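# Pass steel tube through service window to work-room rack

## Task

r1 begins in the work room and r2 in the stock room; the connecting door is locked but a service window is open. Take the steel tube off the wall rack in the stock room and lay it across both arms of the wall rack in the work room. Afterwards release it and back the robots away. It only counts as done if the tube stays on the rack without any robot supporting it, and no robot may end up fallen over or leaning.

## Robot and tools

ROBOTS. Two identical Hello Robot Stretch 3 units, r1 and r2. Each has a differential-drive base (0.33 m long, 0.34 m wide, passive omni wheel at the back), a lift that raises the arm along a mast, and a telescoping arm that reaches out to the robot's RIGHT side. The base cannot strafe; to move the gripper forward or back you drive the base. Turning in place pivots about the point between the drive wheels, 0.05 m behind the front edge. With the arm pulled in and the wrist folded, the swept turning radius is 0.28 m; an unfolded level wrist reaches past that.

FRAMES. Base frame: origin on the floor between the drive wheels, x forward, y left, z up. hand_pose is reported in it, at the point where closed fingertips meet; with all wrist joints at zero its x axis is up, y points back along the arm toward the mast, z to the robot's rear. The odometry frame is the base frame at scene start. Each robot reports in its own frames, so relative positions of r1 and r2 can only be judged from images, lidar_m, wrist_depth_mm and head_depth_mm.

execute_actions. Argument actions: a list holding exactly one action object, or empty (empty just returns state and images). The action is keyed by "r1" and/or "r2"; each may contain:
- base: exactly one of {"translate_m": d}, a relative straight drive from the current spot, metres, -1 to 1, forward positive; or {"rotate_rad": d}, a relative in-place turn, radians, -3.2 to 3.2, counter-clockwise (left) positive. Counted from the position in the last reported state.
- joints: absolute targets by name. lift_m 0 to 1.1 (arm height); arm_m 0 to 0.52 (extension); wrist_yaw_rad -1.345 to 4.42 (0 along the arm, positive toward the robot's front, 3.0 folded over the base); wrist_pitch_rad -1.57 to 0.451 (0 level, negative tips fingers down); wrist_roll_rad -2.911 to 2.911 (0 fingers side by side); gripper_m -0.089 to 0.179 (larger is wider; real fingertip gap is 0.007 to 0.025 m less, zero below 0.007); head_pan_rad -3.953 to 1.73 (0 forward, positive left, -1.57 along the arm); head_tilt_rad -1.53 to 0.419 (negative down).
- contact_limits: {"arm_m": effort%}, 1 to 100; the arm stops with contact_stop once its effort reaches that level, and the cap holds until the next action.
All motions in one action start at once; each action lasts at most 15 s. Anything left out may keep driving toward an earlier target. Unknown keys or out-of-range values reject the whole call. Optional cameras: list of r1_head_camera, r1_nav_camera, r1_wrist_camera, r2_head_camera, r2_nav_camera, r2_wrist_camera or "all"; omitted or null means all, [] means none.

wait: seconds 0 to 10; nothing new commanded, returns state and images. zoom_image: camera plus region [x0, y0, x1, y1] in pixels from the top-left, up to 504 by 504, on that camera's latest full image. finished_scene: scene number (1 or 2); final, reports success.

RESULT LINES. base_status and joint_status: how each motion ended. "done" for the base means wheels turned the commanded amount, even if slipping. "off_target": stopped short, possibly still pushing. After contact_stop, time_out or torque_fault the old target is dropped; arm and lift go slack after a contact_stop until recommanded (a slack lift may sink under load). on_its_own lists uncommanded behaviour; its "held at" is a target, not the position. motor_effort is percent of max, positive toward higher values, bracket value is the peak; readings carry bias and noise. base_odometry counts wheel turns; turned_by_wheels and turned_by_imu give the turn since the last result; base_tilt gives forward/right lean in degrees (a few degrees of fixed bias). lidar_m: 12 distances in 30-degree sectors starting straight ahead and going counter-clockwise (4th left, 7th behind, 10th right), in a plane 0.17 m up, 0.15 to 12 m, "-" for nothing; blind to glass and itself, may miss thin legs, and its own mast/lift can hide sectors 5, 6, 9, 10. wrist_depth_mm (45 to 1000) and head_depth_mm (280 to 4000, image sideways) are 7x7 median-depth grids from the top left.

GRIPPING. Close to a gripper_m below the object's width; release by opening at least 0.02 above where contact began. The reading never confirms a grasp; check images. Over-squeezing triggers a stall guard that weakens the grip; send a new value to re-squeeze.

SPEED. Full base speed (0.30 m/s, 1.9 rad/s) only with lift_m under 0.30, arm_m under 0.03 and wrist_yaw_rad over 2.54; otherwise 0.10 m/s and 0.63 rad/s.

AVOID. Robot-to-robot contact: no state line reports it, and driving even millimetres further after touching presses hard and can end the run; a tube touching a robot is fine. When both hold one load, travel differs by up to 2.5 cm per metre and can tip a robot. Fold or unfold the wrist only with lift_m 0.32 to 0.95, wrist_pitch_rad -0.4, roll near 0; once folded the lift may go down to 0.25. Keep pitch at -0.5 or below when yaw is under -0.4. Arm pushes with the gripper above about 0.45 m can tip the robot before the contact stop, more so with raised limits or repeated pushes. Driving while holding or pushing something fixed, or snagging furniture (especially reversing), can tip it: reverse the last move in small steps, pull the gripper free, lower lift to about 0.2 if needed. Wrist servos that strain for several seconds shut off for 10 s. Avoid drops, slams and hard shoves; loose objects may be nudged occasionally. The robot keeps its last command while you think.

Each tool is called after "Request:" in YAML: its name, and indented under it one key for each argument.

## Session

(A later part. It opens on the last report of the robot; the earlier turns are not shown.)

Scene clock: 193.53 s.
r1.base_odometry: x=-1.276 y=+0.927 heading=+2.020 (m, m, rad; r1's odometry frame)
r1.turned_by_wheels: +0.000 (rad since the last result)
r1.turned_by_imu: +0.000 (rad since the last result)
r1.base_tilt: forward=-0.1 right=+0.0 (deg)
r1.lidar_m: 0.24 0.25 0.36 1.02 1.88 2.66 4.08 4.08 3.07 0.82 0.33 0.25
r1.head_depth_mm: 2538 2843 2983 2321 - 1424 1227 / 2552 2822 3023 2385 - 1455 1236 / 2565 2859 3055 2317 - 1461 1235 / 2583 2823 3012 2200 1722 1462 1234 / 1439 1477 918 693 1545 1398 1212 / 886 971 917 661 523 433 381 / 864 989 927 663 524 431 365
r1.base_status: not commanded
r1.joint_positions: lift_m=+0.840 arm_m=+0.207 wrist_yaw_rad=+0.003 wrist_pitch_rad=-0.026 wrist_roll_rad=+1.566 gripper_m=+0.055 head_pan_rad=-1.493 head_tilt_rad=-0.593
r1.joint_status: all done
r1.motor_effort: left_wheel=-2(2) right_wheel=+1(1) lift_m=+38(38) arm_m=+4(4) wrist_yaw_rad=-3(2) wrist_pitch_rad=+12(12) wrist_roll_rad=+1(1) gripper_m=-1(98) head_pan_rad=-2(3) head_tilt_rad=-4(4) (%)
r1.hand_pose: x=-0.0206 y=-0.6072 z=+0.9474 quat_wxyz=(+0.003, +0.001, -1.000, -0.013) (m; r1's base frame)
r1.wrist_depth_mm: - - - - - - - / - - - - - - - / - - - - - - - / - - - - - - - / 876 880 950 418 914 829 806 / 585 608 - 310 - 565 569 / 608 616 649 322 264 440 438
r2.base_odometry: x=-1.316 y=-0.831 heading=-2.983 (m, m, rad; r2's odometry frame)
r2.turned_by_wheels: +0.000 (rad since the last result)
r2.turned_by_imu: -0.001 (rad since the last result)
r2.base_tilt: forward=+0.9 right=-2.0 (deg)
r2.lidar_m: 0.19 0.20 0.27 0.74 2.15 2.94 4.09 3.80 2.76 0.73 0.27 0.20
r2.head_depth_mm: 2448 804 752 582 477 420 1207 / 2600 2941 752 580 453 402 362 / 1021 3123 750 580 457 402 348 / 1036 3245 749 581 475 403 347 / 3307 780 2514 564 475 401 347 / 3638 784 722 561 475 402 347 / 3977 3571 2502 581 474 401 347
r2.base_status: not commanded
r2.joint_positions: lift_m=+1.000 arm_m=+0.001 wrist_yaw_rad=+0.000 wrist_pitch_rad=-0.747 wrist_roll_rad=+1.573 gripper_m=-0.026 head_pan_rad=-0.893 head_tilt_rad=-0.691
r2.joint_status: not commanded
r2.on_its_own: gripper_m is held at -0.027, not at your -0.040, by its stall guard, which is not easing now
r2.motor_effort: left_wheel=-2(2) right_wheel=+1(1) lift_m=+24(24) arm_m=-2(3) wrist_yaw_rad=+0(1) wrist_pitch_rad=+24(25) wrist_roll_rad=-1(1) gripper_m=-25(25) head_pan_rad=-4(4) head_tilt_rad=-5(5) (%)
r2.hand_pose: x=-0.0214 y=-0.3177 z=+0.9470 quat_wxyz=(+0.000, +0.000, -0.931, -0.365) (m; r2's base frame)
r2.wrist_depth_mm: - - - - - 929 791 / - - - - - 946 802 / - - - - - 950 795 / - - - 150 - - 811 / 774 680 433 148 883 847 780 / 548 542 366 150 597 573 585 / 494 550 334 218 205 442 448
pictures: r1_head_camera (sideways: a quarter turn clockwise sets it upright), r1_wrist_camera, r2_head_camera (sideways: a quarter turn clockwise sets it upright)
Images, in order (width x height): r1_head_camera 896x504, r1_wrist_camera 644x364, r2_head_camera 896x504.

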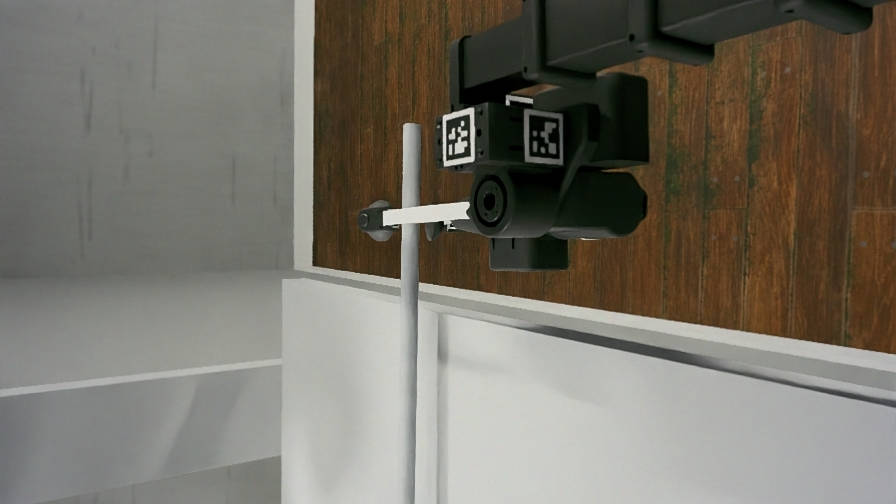

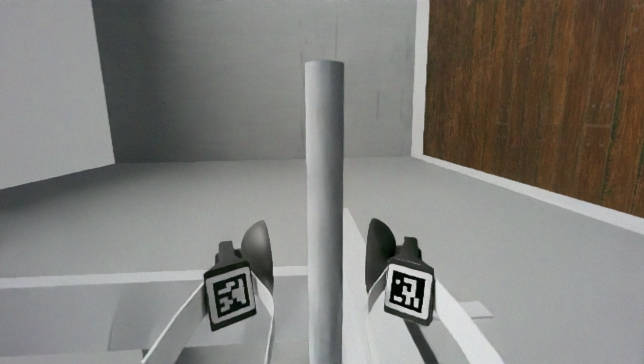

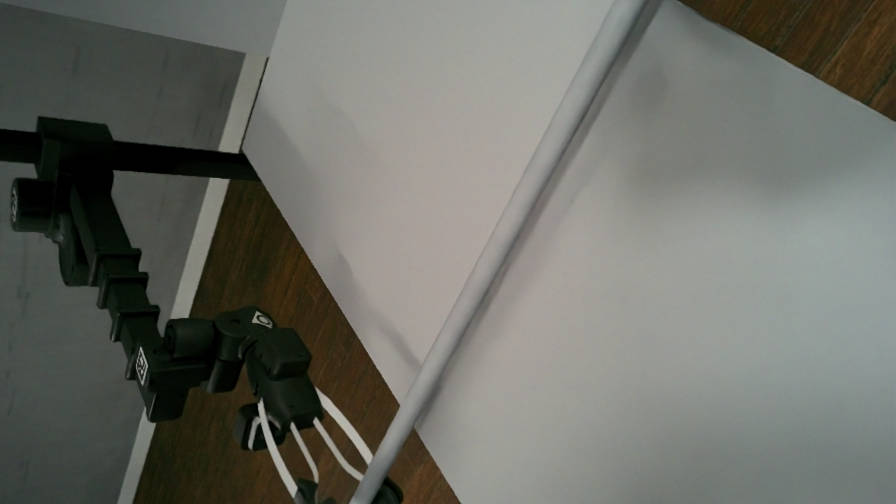

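Request:
execute_actions:
  actions:
    - {"r1":{"joints":{"arm_m":0.21,"lift_m":0.837,"gripper_m":-0.025}}}
  cameras: []

Request:
execute_actions:
  actions:
    - {"r2":{"joints":{"lift_m":0.99,"head_pan_rad":-1.3,"head_tilt_rad":-0.9}},"r1":{"joints":{"lift_m":0.832}}}
  cameras: ["r1_head_camera","r1_wrist_camera","r2_wrist_camera"]

Scene clock: 198.77 s.
r1.base_odometry: x=-1.276 y=+0.927 heading=+2.020 (m, m, rad; r1's odometry frame)
r1.turned_by_wheels: +0.000 (rad since the last result)
r1.turned_by_imu: +0.000 (rad since the last result)
r1.base_tilt: forward=+0.0 right=+0.0 (deg)
r1.lidar_m: 0.24 0.25 0.36 1.02 1.87 2.65 4.08 4.08 3.08 0.82 0.33 0.25
r1.head_depth_mm: 2577 2825 2999 2336 - 1377 1230 / 2577 2857 3013 2396 - 1448 1234 / 2595 2883 3063 2266 - 1455 1234 / 2551 2866 2997 2180 1732 1463 1234 / 1444 1464 917 693 1548 1391 1218 / 886 970 920 658 523 433 381 / 865 989 922 660 524 430 364
r1.base_status: not commanded
r1.joint_positions: lift_m=+0.837 arm_m=+0.210 wrist_yaw_rad=+0.003 wrist_pitch_rad=-0.026 wrist_roll_rad=+1.568 gripper_m=-0.024 head_pan_rad=-1.493 head_tilt_rad=-0.593
r1.joint_status: all done
r1.motor_effort: left_wheel=-2(2) right_wheel=+1(1) lift_m=+24(32) arm_m=+4(4) wrist_yaw_rad=-2(1) wrist_pitch_rad=+12(12) wrist_roll_rad=+1(2) gripper_m=-21(100) head_pan_rad=-2(2) head_tilt_rad=-4(4) (%)
r1.hand_pose: x=-0.0206 y=-0.6102 z=+0.9451 quat_wxyz=(+0.002, +0.001, -1.000, -0.013) (m; r1's base frame)
r1.wrist_depth_mm: - - - - - - - / - - - - - - - / - - - - - - - / - - - - - - - / 892 871 869 148 848 816 830 / 588 587 609 152 597 573 573 / 600 614 643 304 239 439 432
r2.base_odometry: x=-1.316 y=-0.831 heading=-2.983 (m, m, rad; r2's odometry frame)
r2.turned_by_wheels: +0.000 (rad since the last result)
r2.turned_by_imu: -0.001 (rad since the last result)
r2.base_tilt: forward=+0.9 right=-2.1 (deg)
r2.lidar_m: 0.19 0.20 0.27 0.74 2.14 2.95 4.09 3.81 2.76 0.74 0.27 0.20
r2.head_depth_mm: 2487 804 752 583 476 420 1208 / 2560 2981 749 582 452 402 362 / 1018 3115 748 581 462 402 348 / 1038 3311 748 581 476 402 348 / 3207 780 2394 563 474 402 347 / 3593 3128 725 563 475 400 347 / 3998 3665 2419 580 475 401 347
r2.base_status: not commanded
r2.joint_positions: lift_m=+1.000 arm_m=+0.001 wrist_yaw_rad=+0.000 wrist_pitch_rad=-0.747 wrist_roll_rad=+1.573 gripper_m=-0.026 head_pan_rad=-0.893 head_tilt_rad=-0.691
r2.joint_status: not commanded
r2.on_its_own: gripper_m is held at -0.027, not at your -0.040, by its stall guard, which is not easing now
r2.motor_effort: left_wheel=-3(2) right_wheel=+1(1) lift_m=+24(24) arm_m=-3(2) wrist_yaw_rad=+0(1) wrist_pitch_rad=+24(24) wrist_roll_rad=-1(1) gripper_m=-25(25) head_pan_rad=-4(4) head_tilt_rad=-6(6) (%)
r2.hand_pose: x=-0.0214 y=-0.3177 z=+0.9470 quat_wxyz=(+0.000, +0.000, -0.931, -0.365) (m; r2's base frame)
r2.wrist_depth_mm: - - - - - 926 784 / - - - - - 961 775 / - - - - - 959 810 / - - - - - - 816 / 801 682 437 149 874 846 783 / 555 548 363 151 605 580 587 / 492 546 332 218 204 444 446
pictures: none
No camera images: the call's "cameras" was empty. Leave "cameras" out to get every camera's image.

Scene clock: 199.57 s.
r1.base_odometry: x=-1.276 y=+0.927 heading=+2.020 (m, m, rad; r1's odometry frame)
r1.turned_by_wheels: +0.000 (rad since the last result)
r1.turned_by_imu: +0.000 (rad since the last result)
r1.base_tilt: forward=-0.1 right=+0.0 (deg)
r1.lidar_m: 0.24 0.25 0.36 1.02 1.88 2.65 4.07 4.08 3.06 0.82 0.33 0.25
r1.head_depth_mm: 2547 2824 3023 2342 - - 1232 / 2569 2845 3034 2396 - 1450 1240 / 2553 2833 3092 2305 - 1462 1237 / 2571 2812 2972 2198 1726 1466 1235 / 1442 1479 913 692 1548 1388 1213 / 887 975 922 662 523 433 381 / 860 992 922 663 524 430 365
r1.base_status: not commanded
r1.joint_positions: lift_m=+0.832 arm_m=+0.210 wrist_yaw_rad=+0.003 wrist_pitch_rad=-0.026 wrist_roll_rad=+1.568 gripper_m=-0.024 head_pan_rad=-1.493 head_tilt_rad=-0.593
r1.joint_status: all done
r1.motor_effort: left_wheel=-2(2) right_wheel=+1(1) lift_m=+25(25) arm_m=+4(4) wrist_yaw_rad=-1(2) wrist_pitch_rad=+12(11) wrist_roll_rad=+1(1) gripper_m=-21(21) head_pan_rad=-2(2) head_tilt_rad=-4(5) (%)
r1.hand_pose: x=-0.0206 y=-0.6102 z=+0.9401 quat_wxyz=(+0.002, +0.001, -1.000, -0.013) (m; r1's base frame)
r1.wrist_depth_mm: - - - - - - - / - - - - - - - / - - - - - - - / - - - - - - - / 887 864 864 149 827 843 819 / 602 607 601 153 597 577 564 / 605 612 628 264 249 444 437
r2.base_odometry: x=-1.316 y=-0.831 heading=-2.983 (m, m, rad; r2's odometry frame)
r2.turned_by_wheels: +0.000 (rad since the last result)
r2.turned_by_imu: +0.000 (rad since the last result)
r2.base_tilt: forward=+0.9 right=-2.1 (deg)
r2.lidar_m: 0.19 0.20 0.27 0.74 2.14 2.93 4.10 3.81 2.76 0.74 0.27 0.20
r2.head_depth_mm: 2445 2345 2005 - - - 1139 / 2098 2171 1945 1736 - 1242 1140 / 937 671 567 491 1371 1268 1140 / 746 671 552 460 416 1214 1135 / 763 671 551 449 408 362 328 / 2668 669 551 457 408 360 323 / 2691 667 549 458 407 360 323
r2.base_status: not commanded
r2.joint_positions: lift_m=+0.990 arm_m=+0.001 wrist_yaw_rad=+0.000 wrist_pitch_rad=-0.747 wrist_roll_rad=+1.574 gripper_m=-0.026 head_pan_rad=-1.293 head_tilt_rad=-0.888
r2.joint_status: all done
r2.on_its_own: gripper_m is held at -0.027, not at your -0.040, by its stall guard, which is not easing now
r2.motor_effort: left_wheel=-2(2) right_wheel=+1(1) lift_m=+23(23) arm_m=-3(3) wrist_yaw_rad=+0(0) wrist_pitch_rad=+24(24) wrist_roll_rad=-1(2) gripper_m=-24(24) head_pan_rad=-4(40) head_tilt_rad=-7(27) (%)
r2.hand_pose: x=-0.0214 y=-0.3177 z=+0.9370 quat_wxyz=(-0.001, -0.001, -0.931, -0.365) (m; r2's base frame)
r2.wrist_depth_mm: - - - - - 933 780 / - - - - - 933 780 / - - - - - 936 795 / - - - - - 940 818 / 789 680 611 148 867 845 772 / 549 537 341 150 598 574 581 / 486 552 312 218 213 440 442
pictures: r1_head_camera (sideways: a quarter turn clockwise sets it upright), r1_wrist_camera, r2_wrist_camera
Images, in order (width x height): r1_head_camera 896x504, r1_wrist_camera 644x364, r2_wrist_camera 644x364.

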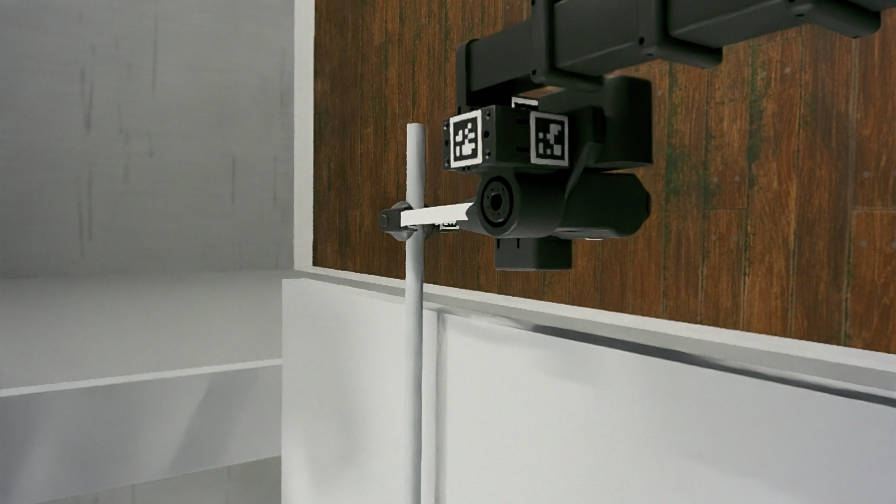

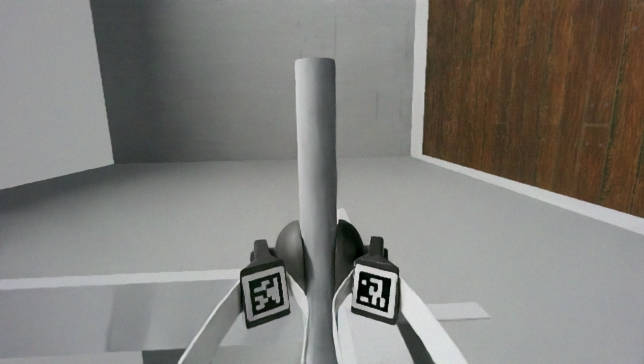

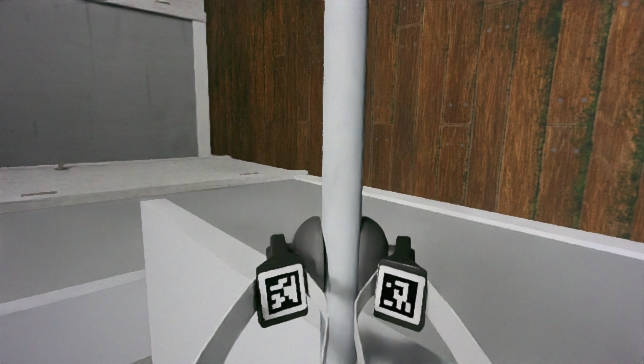

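Not yet resting; lower r2 a bit more until load drops.

Request:
execute_actions:
  actions:
    - {"r2":{"joints":{"lift_m":0.978}}}
  cameras: ["r1_nav_camera"]

Scene clock: 201.63 s.
r1.base_odometry: x=-1.276 y=+0.927 heading=+2.020 (m, m, rad; r1's odometry frame)
r1.turned_by_wheels: +0.000 (rad since the last result)
r1.turned_by_imu: +0.000 (rad since the last result)
r1.base_tilt: forward=-0.1 right=+0.0 (deg)
r1.lidar_m: 0.24 0.25 0.36 1.03 1.87 2.65 4.08 4.10 3.08 0.82 0.33 0.25
r1.head_depth_mm: 2536 2830 3006 2349 - - 1228 / 2604 2870 3092 2392 - 1455 1235 / 2611 2885 3008 2309 - 1467 1235 / 2544 2824 2993 2189 1726 1454 1241 / 1443 1476 915 690 1538 1398 1210 / 887 969 920 667 523 433 381 / 865 994 922 668 524 431 365
r1.base_status: not commanded
r1.joint_positions: lift_m=+0.832 arm_m=+0.210 wrist_yaw_rad=+0.003 wrist_pitch_rad=-0.026 wrist_roll_rad=+1.566 gripper_m=-0.024 head_pan_rad=-1.493 head_tilt_rad=-0.593
r1.joint_status: not commanded
r1.motor_effort: left_wheel=-2(2) right_wheel=+1(1) lift_m=+25(25) arm_m=+4(4) wrist_yaw_rad=-2(2) wrist_pitch_rad=+11(12) wrist_roll_rad=+1(1) gripper_m=-21(21) head_pan_rad=-2(2) head_tilt_rad=-4(5) (%)
r1.hand_pose: x=-0.0206 y=-0.6102 z=+0.9401 quat_wxyz=(+0.003, +0.001, -1.000, -0.013) (m; r1's base frame)
r1.wrist_depth_mm: - - - - - - - / - - - - - - - / - - - - - - - / - - - - - - - / 880 885 853 149 834 819 827 / 591 606 610 152 604 576 574 / 601 619 632 259 403 434 438
r2.base_odometry: x=-1.316 y=-0.831 heading=-2.983 (m, m, rad; r2's odometry frame)
r2.turned_by_wheels: +0.000 (rad since the last result)
r2.turned_by_imu: +0.000 (rad since the last result)
r2.base_tilt: forward=+0.9 right=-2.1 (deg)
r2.lidar_m: 0.19 0.20 0.27 0.74 2.14 2.94 4.10 3.81 2.76 0.74 0.27 0.20
r2.head_depth_mm: 2423 2383 2004 - - - 1141 / 2081 2168 1945 1719 - 1243 1140 / 940 670 567 491 1385 1274 1138 / 746 669 553 452 415 1206 1142 / 765 669 552 457 407 361 328 / 2673 668 552 460 407 361 323 / 2677 668 551 464 406 360 322
r2.base_status: not commanded
r2.joint_positions: lift_m=+0.978 arm_m=+0.001 wrist_yaw_rad=+0.000 wrist_pitch_rad=-0.745 wrist_roll_rad=+1.579 gripper_m=-0.026 head_pan_rad=-1.293 head_tilt_rad=-0.888
r2.joint_status: all done
r2.on_its_own: gripper_m is held at -0.027, not at your -0.040, by its stall guard, which is not easing now
r2.motor_effort: left_wheel=-1(3) right_wheel=+1(1) lift_m=+23(22) arm_m=-2(3) wrist_yaw_rad=+0(0) wrist_pitch_rad=+24(25) wrist_roll_rad=-4(4) gripper_m=-24(25) head_pan_rad=-4(4) head_tilt_rad=-7(7) (%)
r2.hand_pose: x=-0.0214 y=-0.3181 z=+0.9254 quat_wxyz=(-0.003, -0.002, -0.931, -0.364) (m; r2's base frame)
r2.wrist_depth_mm: - - - - - 920 771 / - - - - - 929 787 / - - - - - 955 778 / - - - - - 970 782 / 790 525 807 148 830 839 769 / 557 535 316 151 609 571 582 / 495 541 284 211 416 439 439
pictures: r1_nav_camera (sideways: a quarter turn counterclockwise sets it upright)
Images, in order (width x height): r1_nav_camera 672x504.

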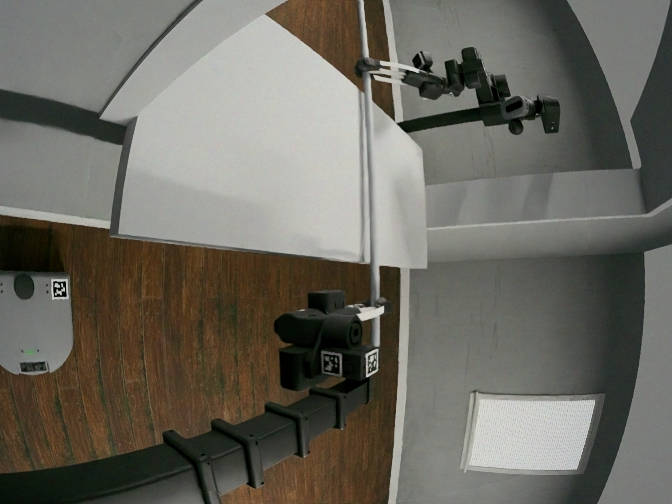

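Request:
execute_actions:
  actions:
    - {"r2":{"joints":{"gripper_m":0.075,"wrist_pitch_rad":-0.73}},"r1":{"joints":{"lift_m":0.826}}}
  cameras: []

Request:
execute_actions:
  actions:
    - {"r1":{"base":{"translate_m":-0.3},"joints":{"head_pan_rad":-1.0}}}
  cameras: ["r1_nav_camera","r1_wrist_camera","r2_wrist_camera"]

Scene clock: 206.13 s.
r1.base_odometry: x=-1.276 y=+0.927 heading=+2.020 (m, m, rad; r1's odometry frame)
r1.turned_by_wheels: +0.000 (rad since the last result)
r1.turned_by_imu: +0.001 (rad since the last result)
r1.base_tilt: forward=+0.0 right=+0.0 (deg)
r1.lidar_m: 0.24 0.25 0.36 1.02 1.87 2.66 4.08 4.07 3.05 0.82 0.33 0.25
r1.head_depth_mm: 2564 2833 3048 2327 - - 1236 / 2586 2861 3005 2335 - 1450 1232 / 2586 2891 3034 2260 - 1450 1239 / 2553 2827 2946 2163 1714 1454 1237 / 1434 1471 918 700 1552 1393 1209 / 886 972 923 667 523 433 381 / 863 989 924 670 523 430 365
r1.base_status: not commanded
r1.joint_positions: lift_m=+0.826 arm_m=+0.210 wrist_yaw_rad=+0.003 wrist_pitch_rad=-0.024 wrist_roll_rad=+1.564 gripper_m=-0.024 head_pan_rad=-1.493 head_tilt_rad=-0.593
r1.joint_status: all done
r1.motor_effort: left_wheel=-2(2) right_wheel=+1(1) lift_m=+26(25) arm_m=+3(4) wrist_yaw_rad=-1(2) wrist_pitch_rad=+11(11) wrist_roll_rad=+3(2) gripper_m=-21(21) head_pan_rad=-2(2) head_tilt_rad=-4(5) (%)
r1.hand_pose: x=-0.0206 y=-0.6103 z=+0.9345 quat_wxyz=(+0.004, +0.001, -1.000, -0.012) (m; r1's base frame)
r1.wrist_depth_mm: - - - - - - - / - - - - - - - / - - - - - - - / - - - - - - - / 895 873 864 150 846 842 823 / 600 591 612 152 600 577 571 / 613 611 638 238 407 441 441
r2.base_odometry: x=-1.316 y=-0.831 heading=-2.983 (m, m, rad; r2's odometry frame)
r2.turned_by_wheels: +0.000 (rad since the last result)
r2.turned_by_imu: -0.001 (rad since the last result)
r2.base_tilt: forward=+0.9 right=-2.1 (deg)
r2.lidar_m: 0.19 0.20 0.27 0.74 2.14 2.93 4.10 3.79 2.76 0.74 0.27 0.20
r2.head_depth_mm: 2425 2384 1986 - - - 1139 / 2082 2174 1951 1687 - 1238 1142 / 938 672 567 501 1380 1273 1140 / 744 670 551 459 416 1212 1135 / 764 669 550 458 408 361 328 / 2709 668 550 463 408 361 323 / 2714 667 552 468 407 361 323
r2.base_status: not commanded
r2.joint_positions: lift_m=+0.978 arm_m=+0.001 wrist_yaw_rad=+0.000 wrist_pitch_rad=-0.744 wrist_roll_rad=+1.577 gripper_m=+0.075 head_pan_rad=-1.293 head_tilt_rad=-0.889
r2.joint_status: all done
r2.motor_effort: left_wheel=-2(1) right_wheel=+1(1) lift_m=+23(23) arm_m=-2(4) wrist_yaw_rad=+0(0) wrist_pitch_rad=+8(22) wrist_roll_rad=-3(5) gripper_m=+1(87) head_pan_rad=-4(4) head_tilt_rad=-7(7) (%)
r2.hand_pose: x=-0.0215 y=-0.3183 z=+0.9256 quat_wxyz=(-0.002, -0.001, -0.932, -0.364) (m; r2's base frame)
r2.wrist_depth_mm: - - - - - 908 784 / - - - - - 926 784 / - - - - - 932 790 / - - - - - 953 812 / 788 541 851 688 871 837 773 / 553 539 - 246 570 572 582 / 492 540 301 212 436 440 440
pictures: none
No camera images: the call's "cameras" was empty. Leave "cameras" out to get every camera's image.

Scene clock: 210.20 s.
r1.base_odometry: x=-1.146 y=+0.657 heading=+2.020 (m, m, rad; r1's odometry frame)
r1.turned_by_wheels: +0.000 (rad since the last result)
r1.turned_by_imu: +0.001 (rad since the last result)
r1.base_tilt: forward=-0.1 right=+0.1 (deg)
r1.lidar_m: 0.54 0.57 0.80 1.80 1.89 2.68 3.79 3.98 3.05 1.82 0.73 0.55
r1.head_depth_mm: 1705 2075 2660 2155 1758 1449 1227 / 1300 1507 1788 2010 1761 1455 1240 / 1038 1172 1084 1553 1702 1452 1231 / 980 1091 909 1211 1407 1426 1234 / 3166 3535 916 752 1114 1260 1236 / 1134 3658 922 666 929 1032 1146 / 1102 - 891 669 590 866 955
r1.base_status: done
r1.joint_positions: lift_m=+0.826 arm_m=+0.210 wrist_yaw_rad=+0.013 wrist_pitch_rad=-0.036 wrist_roll_rad=+1.564 gripper_m=-0.024 head_pan_rad=-1.007 head_tilt_rad=-0.593
r1.joint_status: all done
r1.motor_effort: left_wheel=+1(6) right_wheel=-2(9) lift_m=+26(25) arm_m=+4(3) wrist_yaw_rad=-8(9) wrist_pitch_rad=+16(16) wrist_roll_rad=+2(2) gripper_m=-22(22) head_pan_rad=+3(28) head_tilt_rad=-6(4) (%)
r1.hand_pose: x=-0.0180 y=-0.6098 z=+0.9313 quat_wxyz=(+0.004, +0.007, -1.000, -0.019) (m; r1's base frame)
r1.wrist_depth_mm: - - - - - - 953 / - - - - - - - / - - - - - - - / - - - - - - - / - - - 148 - - - / - - - 153 - - 993 / 879 902 865 838 894 863 857
r2.base_odometry: x=-1.316 y=-0.831 heading=-2.983 (m, m, rad; r2's odometry frame)
r2.turned_by_wheels: +0.000 (rad since the last result)
r2.turned_by_imu: -0.001 (rad since the last result)
r2.base_tilt: forward=+0.9 right=-2.1 (deg)
r2.lidar_m: 0.19 0.20 0.27 0.74 2.14 2.94 4.10 3.80 2.76 0.74 0.27 0.20
r2.head_depth_mm: 2426 2380 2017 - - - 1130 / 2054 2182 1937 1704 - 1236 1140 / 940 672 569 491 1380 1258 1138 / 747 671 553 459 416 1200 1141 / 762 671 553 459 408 361 329 / 2688 668 552 465 407 361 322 / 2792 668 551 469 407 361 323
r2.base_status: not commanded
r2.joint_positions: lift_m=+0.978 arm_m=+0.001 wrist_yaw_rad=+0.000 wrist_pitch_rad=-0.744 wrist_roll_rad=+1.577 gripper_m=+0.075 head_pan_rad=-1.293 head_tilt_rad=-0.889
r2.joint_status: not commanded
r2.motor_effort: left_wheel=-2(2) right_wheel=+1(1) lift_m=+23(23) arm_m=-3(2) wrist_yaw_rad=+0(0) wrist_pitch_rad=+8(8) wrist_roll_rad=-3(3) gripper_m=+0(0) head_pan_rad=-4(4) head_tilt_rad=-7(7) (%)
r2.hand_pose: x=-0.0215 y=-0.3183 z=+0.9256 quat_wxyz=(-0.002, -0.001, -0.932, -0.364) (m; r2's base frame)
r2.wrist_depth_mm: - - - - - 918 763 / - - - - - 919 770 / - - - - - 934 784 / - - - - - 970 804 / 788 540 842 699 868 837 766 / 554 537 - 247 567 580 580 / 492 537 302 211 437 436 441
pictures: r1_nav_camera (sideways: a quarter turn counterclockwise sets it upright), r1_wrist_camera, r2_wrist_camera
Images, in order (width x height): r1_nav_camera 672x504, r1_wrist_camera 644x364, r2_wrist_camera 644x364.

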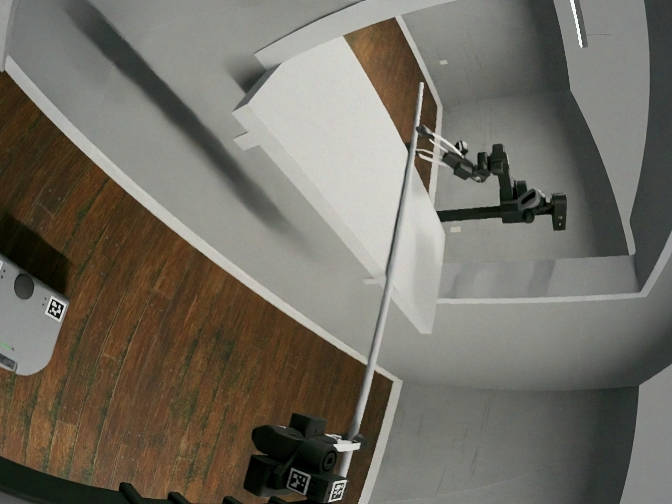

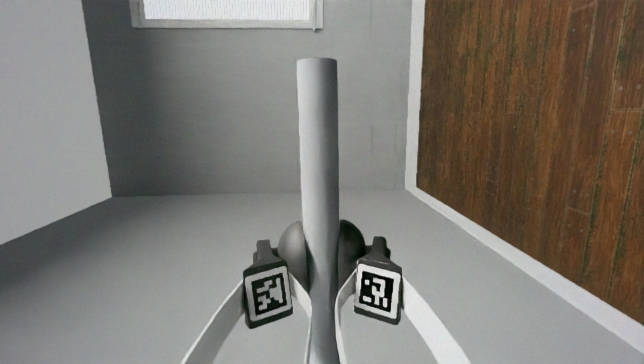

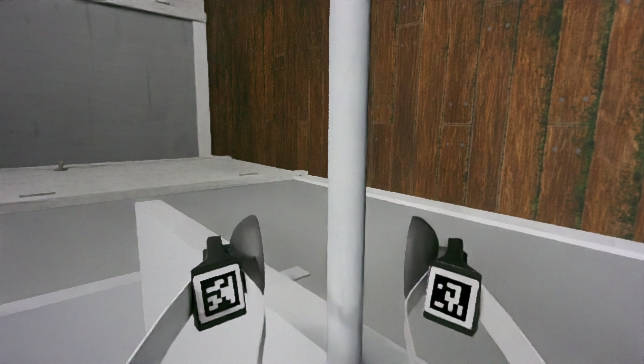

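Request:
execute_actions:
  actions:
    - {"r1":{"base":{"translate_m":-0.3}}}
  cameras: ["r1_wrist_camera","r2_wrist_camera"]

Scene clock: 216.00 s.
r1.base_odometry: x=-1.016 y=+0.387 heading=+2.020 (m, m, rad; r1's odometry frame)
r1.turned_by_wheels: +0.000 (rad since the last result)
r1.turned_by_imu: +0.001 (rad since the last result)
r1.base_tilt: forward=+0.0 right=+0.0 (deg)
r1.lidar_m: 0.84 0.88 1.21 1.81 1.90 2.69 3.47 3.65 3.05 2.81 1.14 0.86
r1.head_depth_mm: 2496 2797 2939 2150 1759 1447 1228 / 2056 2394 2728 2166 1765 1454 1230 / 1648 1857 2132 2178 1766 1450 1235 / 1391 1524 1707 1921 1774 1454 1238 / 1194 1285 1400 1581 1674 1458 1241 / 1096 1211 1090 1346 1484 1464 1246 / 3613 3963 979 1156 1251 1362 1245
r1.base_status: done
r1.joint_positions: lift_m=+0.826 arm_m=+0.210 wrist_yaw_rad=+0.011 wrist_pitch_rad=-0.047 wrist_roll_rad=+1.564 gripper_m=-0.024 head_pan_rad=-1.007 head_tilt_rad=-0.593
r1.joint_status: not commanded
r1.motor_effort: left_wheel=+0(4) right_wheel=-1(6) lift_m=+26(27) arm_m=+3(3) wrist_yaw_rad=-7(8) wrist_pitch_rad=+21(21) wrist_roll_rad=+3(2) gripper_m=-23(23) head_pan_rad=+3(3) head_tilt_rad=-4(4) (%)
r1.hand_pose: x=-0.0187 y=-0.6095 z=+0.9285 quat_wxyz=(+0.004, +0.005, -1.000, -0.024) (m; r1's base frame)
r1.wrist_depth_mm: - - - - - - 982 / - - - - - - 973 / - - - - - - - / - - - - - - 967 / - - - 149 - - 987 / - - - 151 - - - / - - - - - - -
r2.base_odometry: x=-1.316 y=-0.831 heading=-2.983 (m, m, rad; r2's odometry frame)
r2.turned_by_wheels: +0.000 (rad since the last result)
r2.turned_by_imu: -0.001 (rad since the last result)
r2.base_tilt: forward=+0.9 right=-2.0 (deg)
r2.lidar_m: 0.19 0.20 0.27 0.74 2.14 2.95 4.10 3.82 2.76 0.74 0.27 0.20
r2.head_depth_mm: 2464 2375 1988 - - - 1137 / 2062 2160 1950 1691 - 1237 1137 / 939 673 568 503 1384 1262 1137 / 743 672 552 460 415 1208 1140 / 762 668 551 460 407 360 328 / 2678 667 550 463 408 360 324 / 2759 669 551 468 406 360 323
r2.base_status: not commanded
r2.joint_positions: lift_m=+0.978 arm_m=+0.001 wrist_yaw_rad=+0.000 wrist_pitch_rad=-0.744 wrist_roll_rad=+1.577 gripper_m=+0.075 head_pan_rad=-1.293 head_tilt_rad=-0.889
r2.joint_status: not commanded
r2.motor_effort: left_wheel=-1(2) right_wheel=+1(1) lift_m=+23(23) arm_m=-2(3) wrist_yaw_rad=+0(0) wrist_pitch_rad=+8(8) wrist_roll_rad=-3(3) gripper_m=+0(1) head_pan_rad=-4(4) head_tilt_rad=-7(7) (%)
r2.hand_pose: x=-0.0215 y=-0.3183 z=+0.9256 quat_wxyz=(-0.002, -0.001, -0.932, -0.364) (m; r2's base frame)
r2.wrist_depth_mm: - - - - - 903 767 / - - - - - 945 779 / - - - - - 937 794 / - - - - - 973 788 / 792 542 851 695 877 825 766 / 555 541 - 246 570 577 587 / 490 541 304 212 432 440 441
pictures: r1_wrist_camera, r2_wrist_camera
Images, in order (width x height): r1_wrist_camera 644x364, r2_wrist_camera 644x364.

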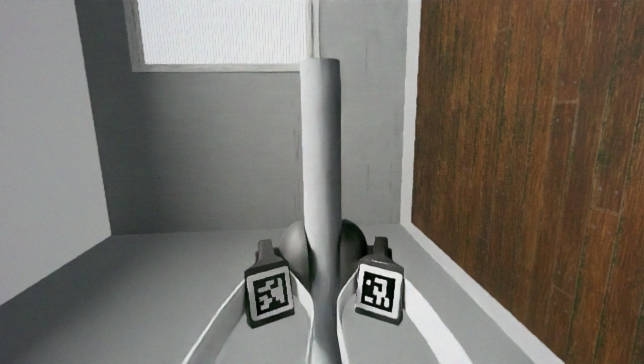

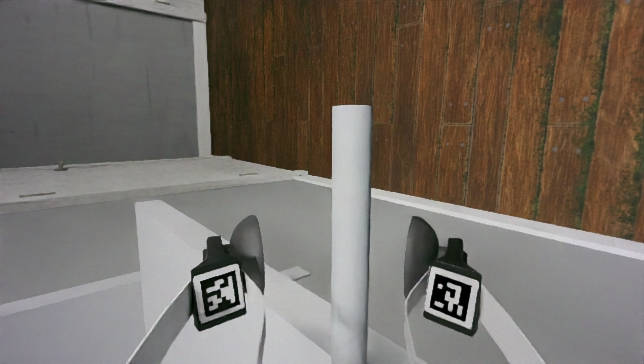

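Request:
execute_actions:
  actions:
    - {"r2":{"joints":{"gripper_m":-0.02,"lift_m":0.974}},"r1":{"joints":{"lift_m":0.82}}}
  cameras: []

Request:
execute_actions:
  actions:
    - {"r1":{"joints":{"gripper_m":0.075,"lift_m":0.815,"head_pan_rad":-1.5}}}
  cameras: ["r1_wrist_camera","r2_wrist_camera"]

Scene clock: 221.90 s.
r1.base_odometry: x=-1.016 y=+0.387 heading=+2.020 (m, m, rad; r1's odometry frame)
r1.turned_by_wheels: +0.000 (rad since the last result)
r1.turned_by_imu: +0.000 (rad since the last result)
r1.base_tilt: forward=+0.0 right=+0.0 (deg)
r1.lidar_m: 0.84 0.88 1.22 1.81 1.90 2.69 3.48 3.68 3.05 2.81 1.14 0.86
r1.head_depth_mm: 2520 2826 2897 2165 1776 1452 1224 / 2038 2409 2749 2166 1771 1449 1235 / 1656 1884 2149 2165 1758 1452 1231 / 1381 1536 1709 1920 1765 1458 1240 / 1199 1289 1404 1582 1672 1458 1238 / 1094 1212 1094 1338 1465 1465 1237 / 3627 3885 978 1159 1252 1357 1243
r1.base_status: not commanded
r1.joint_positions: lift_m=+0.820 arm_m=+0.210 wrist_yaw_rad=+0.009 wrist_pitch_rad=-0.043 wrist_roll_rad=+1.565 gripper_m=-0.024 head_pan_rad=-1.007 head_tilt_rad=-0.593
r1.joint_status: all done
r1.motor_effort: left_wheel=+0(0) right_wheel=-1(1) lift_m=+26(27) arm_m=+3(4) wrist_yaw_rad=-4(6) wrist_pitch_rad=+19(21) wrist_roll_rad=+2(3) gripper_m=-23(23) head_pan_rad=+3(3) head_tilt_rad=-5(4) (%)
r1.hand_pose: x=-0.0192 y=-0.6096 z=+0.9236 quat_wxyz=(+0.003, +0.004, -1.000, -0.022) (m; r1's base frame)
r1.wrist_depth_mm: - - - - - - 950 / - - - - - - 970 / - - - - - - 995 / - - - - - - 983 / - - - 149 - - 985 / - - - 152 - - - / - - - - - - -
r2.base_odometry: x=-1.316 y=-0.831 heading=-2.983 (m, m, rad; r2's odometry frame)
r2.turned_by_wheels: +0.000 (rad since the last result)
r2.turned_by_imu: -0.001 (rad since the last result)
r2.base_tilt: forward=+0.9 right=-2.2 (deg)
r2.lidar_m: 0.19 0.20 0.27 0.74 2.14 2.94 4.10 3.79 2.77 0.73 0.27 0.20
r2.head_depth_mm: 2411 2393 2007 - - - 1134 / 2058 2173 1952 1710 - 1254 1134 / 939 672 566 490 1383 1269 1132 / 747 671 553 459 416 1211 1130 / 766 668 551 459 409 360 328 / 2676 668 550 465 408 360 323 / 2789 668 549 468 408 360 323
r2.base_status: not commanded
r2.joint_positions: lift_m=+0.974 arm_m=+0.001 wrist_yaw_rad=+0.000 wrist_pitch_rad=-0.750 wrist_roll_rad=+1.576 gripper_m=-0.019 head_pan_rad=-1.293 head_tilt_rad=-0.889
r2.joint_status: all done
r2.motor_effort: left_wheel=-2(3) right_wheel=+1(1) lift_m=+20(19) arm_m=-3(2) wrist_yaw_rad=+0(0) wrist_pitch_rad=+11(12) wrist_roll_rad=-3(3) gripper_m=-20(100) head_pan_rad=-4(4) head_tilt_rad=-7(7) (%)
r2.hand_pose: x=-0.0215 y=-0.3171 z=+0.9206 quat_wxyz=(-0.002, -0.001, -0.930, -0.367) (m; r2's base frame)
r2.wrist_depth_mm: - - - - - 892 772 / - - - - - 919 780 / - - - - - 942 790 / - - - - - 928 797 / 797 511 809 151 867 836 770 / 549 528 313 154 616 571 585 / 494 535 272 207 416 439 441
pictures: none
No camera images: the call's "cameras" was empty. Leave "cameras" out to get every camera's image.

Scene clock: 223.40 s.
r1.base_odometry: x=-1.016 y=+0.387 heading=+2.020 (m, m, rad; r1's odometry frame)
r1.turned_by_wheels: +0.000 (rad since the last result)
r1.turned_by_imu: +0.000 (rad since the last result)
r1.base_tilt: forward=-0.1 right=+0.1 (deg)
r1.lidar_m: 0.84 0.88 1.21 1.81 1.90 2.69 3.48 3.66 3.04 2.82 1.14 0.86
r1.head_depth_mm: 2497 2794 3028 2245 - - 1232 / 2549 2819 2963 2353 - 1412 1234 / 2551 2830 3033 2258 - 1421 1228 / 2553 2848 3027 2187 1723 1461 1235 / 2552 2874 3104 2181 1791 1467 1233 / 2581 2843 2904 2181 1784 1461 1248 / 2205 2204 2244 2125 1784 1467 1244
r1.base_status: not commanded
r1.joint_positions: lift_m=+0.815 arm_m=+0.210 wrist_yaw_rad=+0.004 wrist_pitch_rad=-0.028 wrist_roll_rad=+1.567 gripper_m=+0.075 head_pan_rad=-1.493 head_tilt_rad=-0.593
r1.joint_status: all done
r1.motor_effort: left_wheel=-1(1) right_wheel=+0(0) lift_m=+26(26) arm_m=+3(3) wrist_yaw_rad=-2(5) wrist_pitch_rad=+12(19) wrist_roll_rad=+1(2) gripper_m=+0(98) head_pan_rad=-2(28) head_tilt_rad=-4(5) (%)
r1.hand_pose: x=-0.0204 y=-0.6101 z=+0.9225 quat_wxyz=(+0.002, +0.002, -1.000, -0.014) (m; r1's base frame)
r1.wrist_depth_mm: - - - - - - 973 / - - - - - - 969 / - - - - - - - / - - - - - - - / - - - - - - - / - - - - - - - / - - - - - - -
r2.base_odometry: x=-1.316 y=-0.831 heading=-2.983 (m, m, rad; r2's odometry frame)
r2.turned_by_wheels: +0.000 (rad since the last result)
r2.turned_by_imu: +0.000 (rad since the last result)
r2.base_tilt: forward=+1.0 right=-2.0 (deg)
r2.lidar_m: 0.19 0.20 0.27 0.74 2.14 2.94 4.08 3.80 2.76 0.74 0.27 0.20
r2.head_depth_mm: 2436 2375 2006 - - - 1143 / 2096 2172 1936 1712 - 1262 1137 / 943 672 567 491 1377 1267 1142 / 744 668 551 454 416 1207 1136 / 764 670 552 459 408 361 328 / 2653 667 550 464 408 360 323 / 2803 670 550 467 407 361 323
r2.base_status: not commanded
r2.joint_positions: lift_m=+0.974 arm_m=+0.001 wrist_yaw_rad=+0.001 wrist_pitch_rad=-0.736 wrist_roll_rad=+1.572 gripper_m=-0.019 head_pan_rad=-1.293 head_tilt_rad=-0.889
r2.joint_status: not commanded
r2.motor_effort: left_wheel=-2(2) right_wheel=+1(1) lift_m=+20(20) arm_m=-2(3) wrist_yaw_rad=-1(1) wrist_pitch_rad=+4(11) wrist_roll_rad=-1(3) gripper_m=-18(20) head_pan_rad=-4(4) head_tilt_rad=-7(7) (%)
r2.hand_pose: x=-0.0214 y=-0.3197 z=+0.9230 quat_wxyz=(+0.000, +0.000, -0.933, -0.360) (m; r2's base frame)
r2.wrist_depth_mm: - - - - - 910 760 / - - - - - 933 786 / - - - - - 943 790 / - - - - - 955 793 / 767 541 788 151 878 835 778 / 545 534 315 154 617 583 584 / 491 535 279 209 415 438 446
pictures: r1_wrist_camera, r2_wrist_camera
Images, in order (width x height): r1_wrist_camera 644x364, r2_wrist_camera 644x364.

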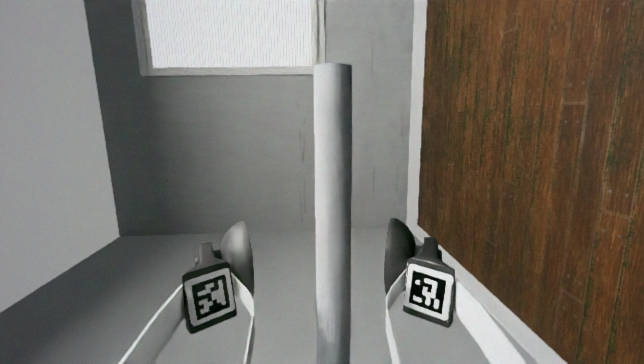

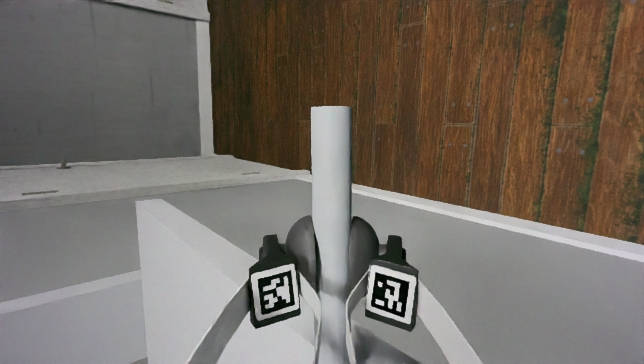

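Request:
execute_actions:
  actions:
    - {"r1":{"base":{"translate_m":0.59}}}
  cameras: ["r1_wrist_camera","r1_head_camera"]

Scene clock: 232.17 s.
r1.base_odometry: x=-1.272 y=+0.918 heading=+2.020 (m, m, rad; r1's odometry frame)
r1.turned_by_wheels: +0.000 (rad since the last result)
r1.turned_by_imu: +0.000 (rad since the last result)
r1.base_tilt: forward=-0.1 right=+0.1 (deg)
r1.lidar_m: 0.25 0.26 0.37 1.07 1.88 2.65 4.07 4.08 3.06 0.85 0.34 0.26
r1.head_depth_mm: 2577 2815 3026 2152 - - 1231 / 2568 2825 3042 2261 - 1427 1231 / 2598 2859 3054 2275 - 1416 1236 / 2554 2796 2977 2187 1728 1458 1231 / 1499 1529 914 721 1609 1402 1217 / 888 970 919 665 524 441 400 / 862 977 921 667 524 431 365
r1.base_status: done
r1.joint_positions: lift_m=+0.815 arm_m=+0.210 wrist_yaw_rad=+0.004 wrist_pitch_rad=-0.028 wrist_roll_rad=+1.567 gripper_m=+0.075 head_pan_rad=-1.493 head_tilt_rad=-0.593
r1.joint_status: not commanded
r1.motor_effort: left_wheel=-2(4) right_wheel=+1(5) lift_m=+25(26) arm_m=+3(3) wrist_yaw_rad=-2(2) wrist_pitch_rad=+12(12) wrist_roll_rad=+1(1) gripper_m=+1(1) head_pan_rad=-2(2) head_tilt_rad=-4(4) (%)
r1.hand_pose: x=-0.0205 y=-0.6101 z=+0.9225 quat_wxyz=(+0.002, +0.002, -1.000, -0.014) (m; r1's base frame)
r1.wrist_depth_mm: - - - - - - 992 / - - - - - - - / - - - - - - - / - - - - - - - / 930 896 977 742 927 821 820 / 605 612 614 309 - 586 589 / 598 605 620 242 450 452 455
r2.base_odometry: x=-1.316 y=-0.831 heading=-2.983 (m, m, rad; r2's odometry frame)
r2.turned_by_wheels: +0.000 (rad since the last result)
r2.turned_by_imu: -0.002 (rad since the last result)
r2.base_tilt: forward=+0.9 right=-2.1 (deg)
r2.lidar_m: 0.19 0.20 0.27 0.74 2.14 2.94 4.09 3.82 2.76 0.74 0.27 0.20
r2.head_depth_mm: 2433 2388 2020 - - - 1137 / 2092 2165 1944 1719 - 1239 1139 / 939 670 567 490 1381 1251 1144 / 745 670 550 455 415 1206 1135 / 765 668 553 459 408 361 328 / 2665 670 552 461 408 361 323 / 2644 667 551 467 408 359 323
r2.base_status: not commanded
r2.joint_positions: lift_m=+0.974 arm_m=+0.001 wrist_yaw_rad=+0.001 wrist_pitch_rad=-0.736 wrist_roll_rad=+1.572 gripper_m=-0.019 head_pan_rad=-1.293 head_tilt_rad=-0.889
r2.joint_status: not commanded
r2.motor_effort: left_wheel=-1(2) right_wheel=+1(1) lift_m=+20(20) arm_m=-3(3) wrist_yaw_rad=-1(1) wrist_pitch_rad=+4(4) wrist_roll_rad=+0(0) gripper_m=-18(18) head_pan_rad=-4(4) head_tilt_rad=-7(7) (%)
r2.hand_pose: x=-0.0214 y=-0.3197 z=+0.9230 quat_wxyz=(+0.000, +0.000, -0.933, -0.360) (m; r2's base frame)
r2.wrist_depth_mm: - - - - - 906 767 / - - - - - 923 790 / - - - - - 913 788 / - - - - - 940 792 / 774 548 804 152 862 828 770 / 544 531 315 154 607 574 582 / 496 541 280 210 415 437 442
pictures: r1_head_camera (sideways: a quarter turn clockwise sets it upright), r1_wrist_camera
Images, in order (width x height): r1_head_camera 896x504, r1_wrist_camera 644x364.

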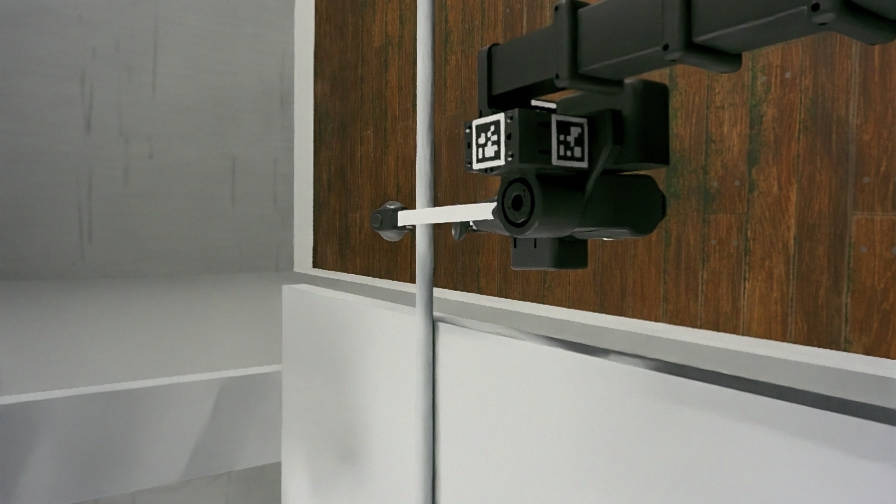

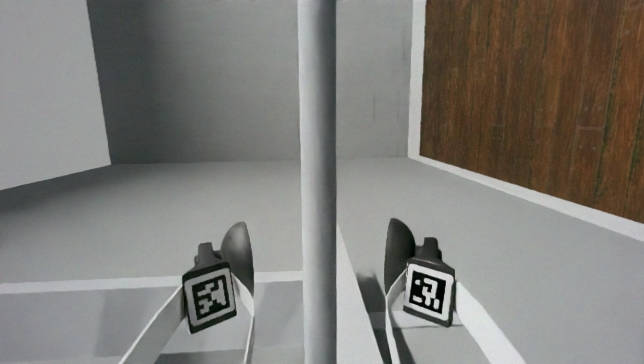

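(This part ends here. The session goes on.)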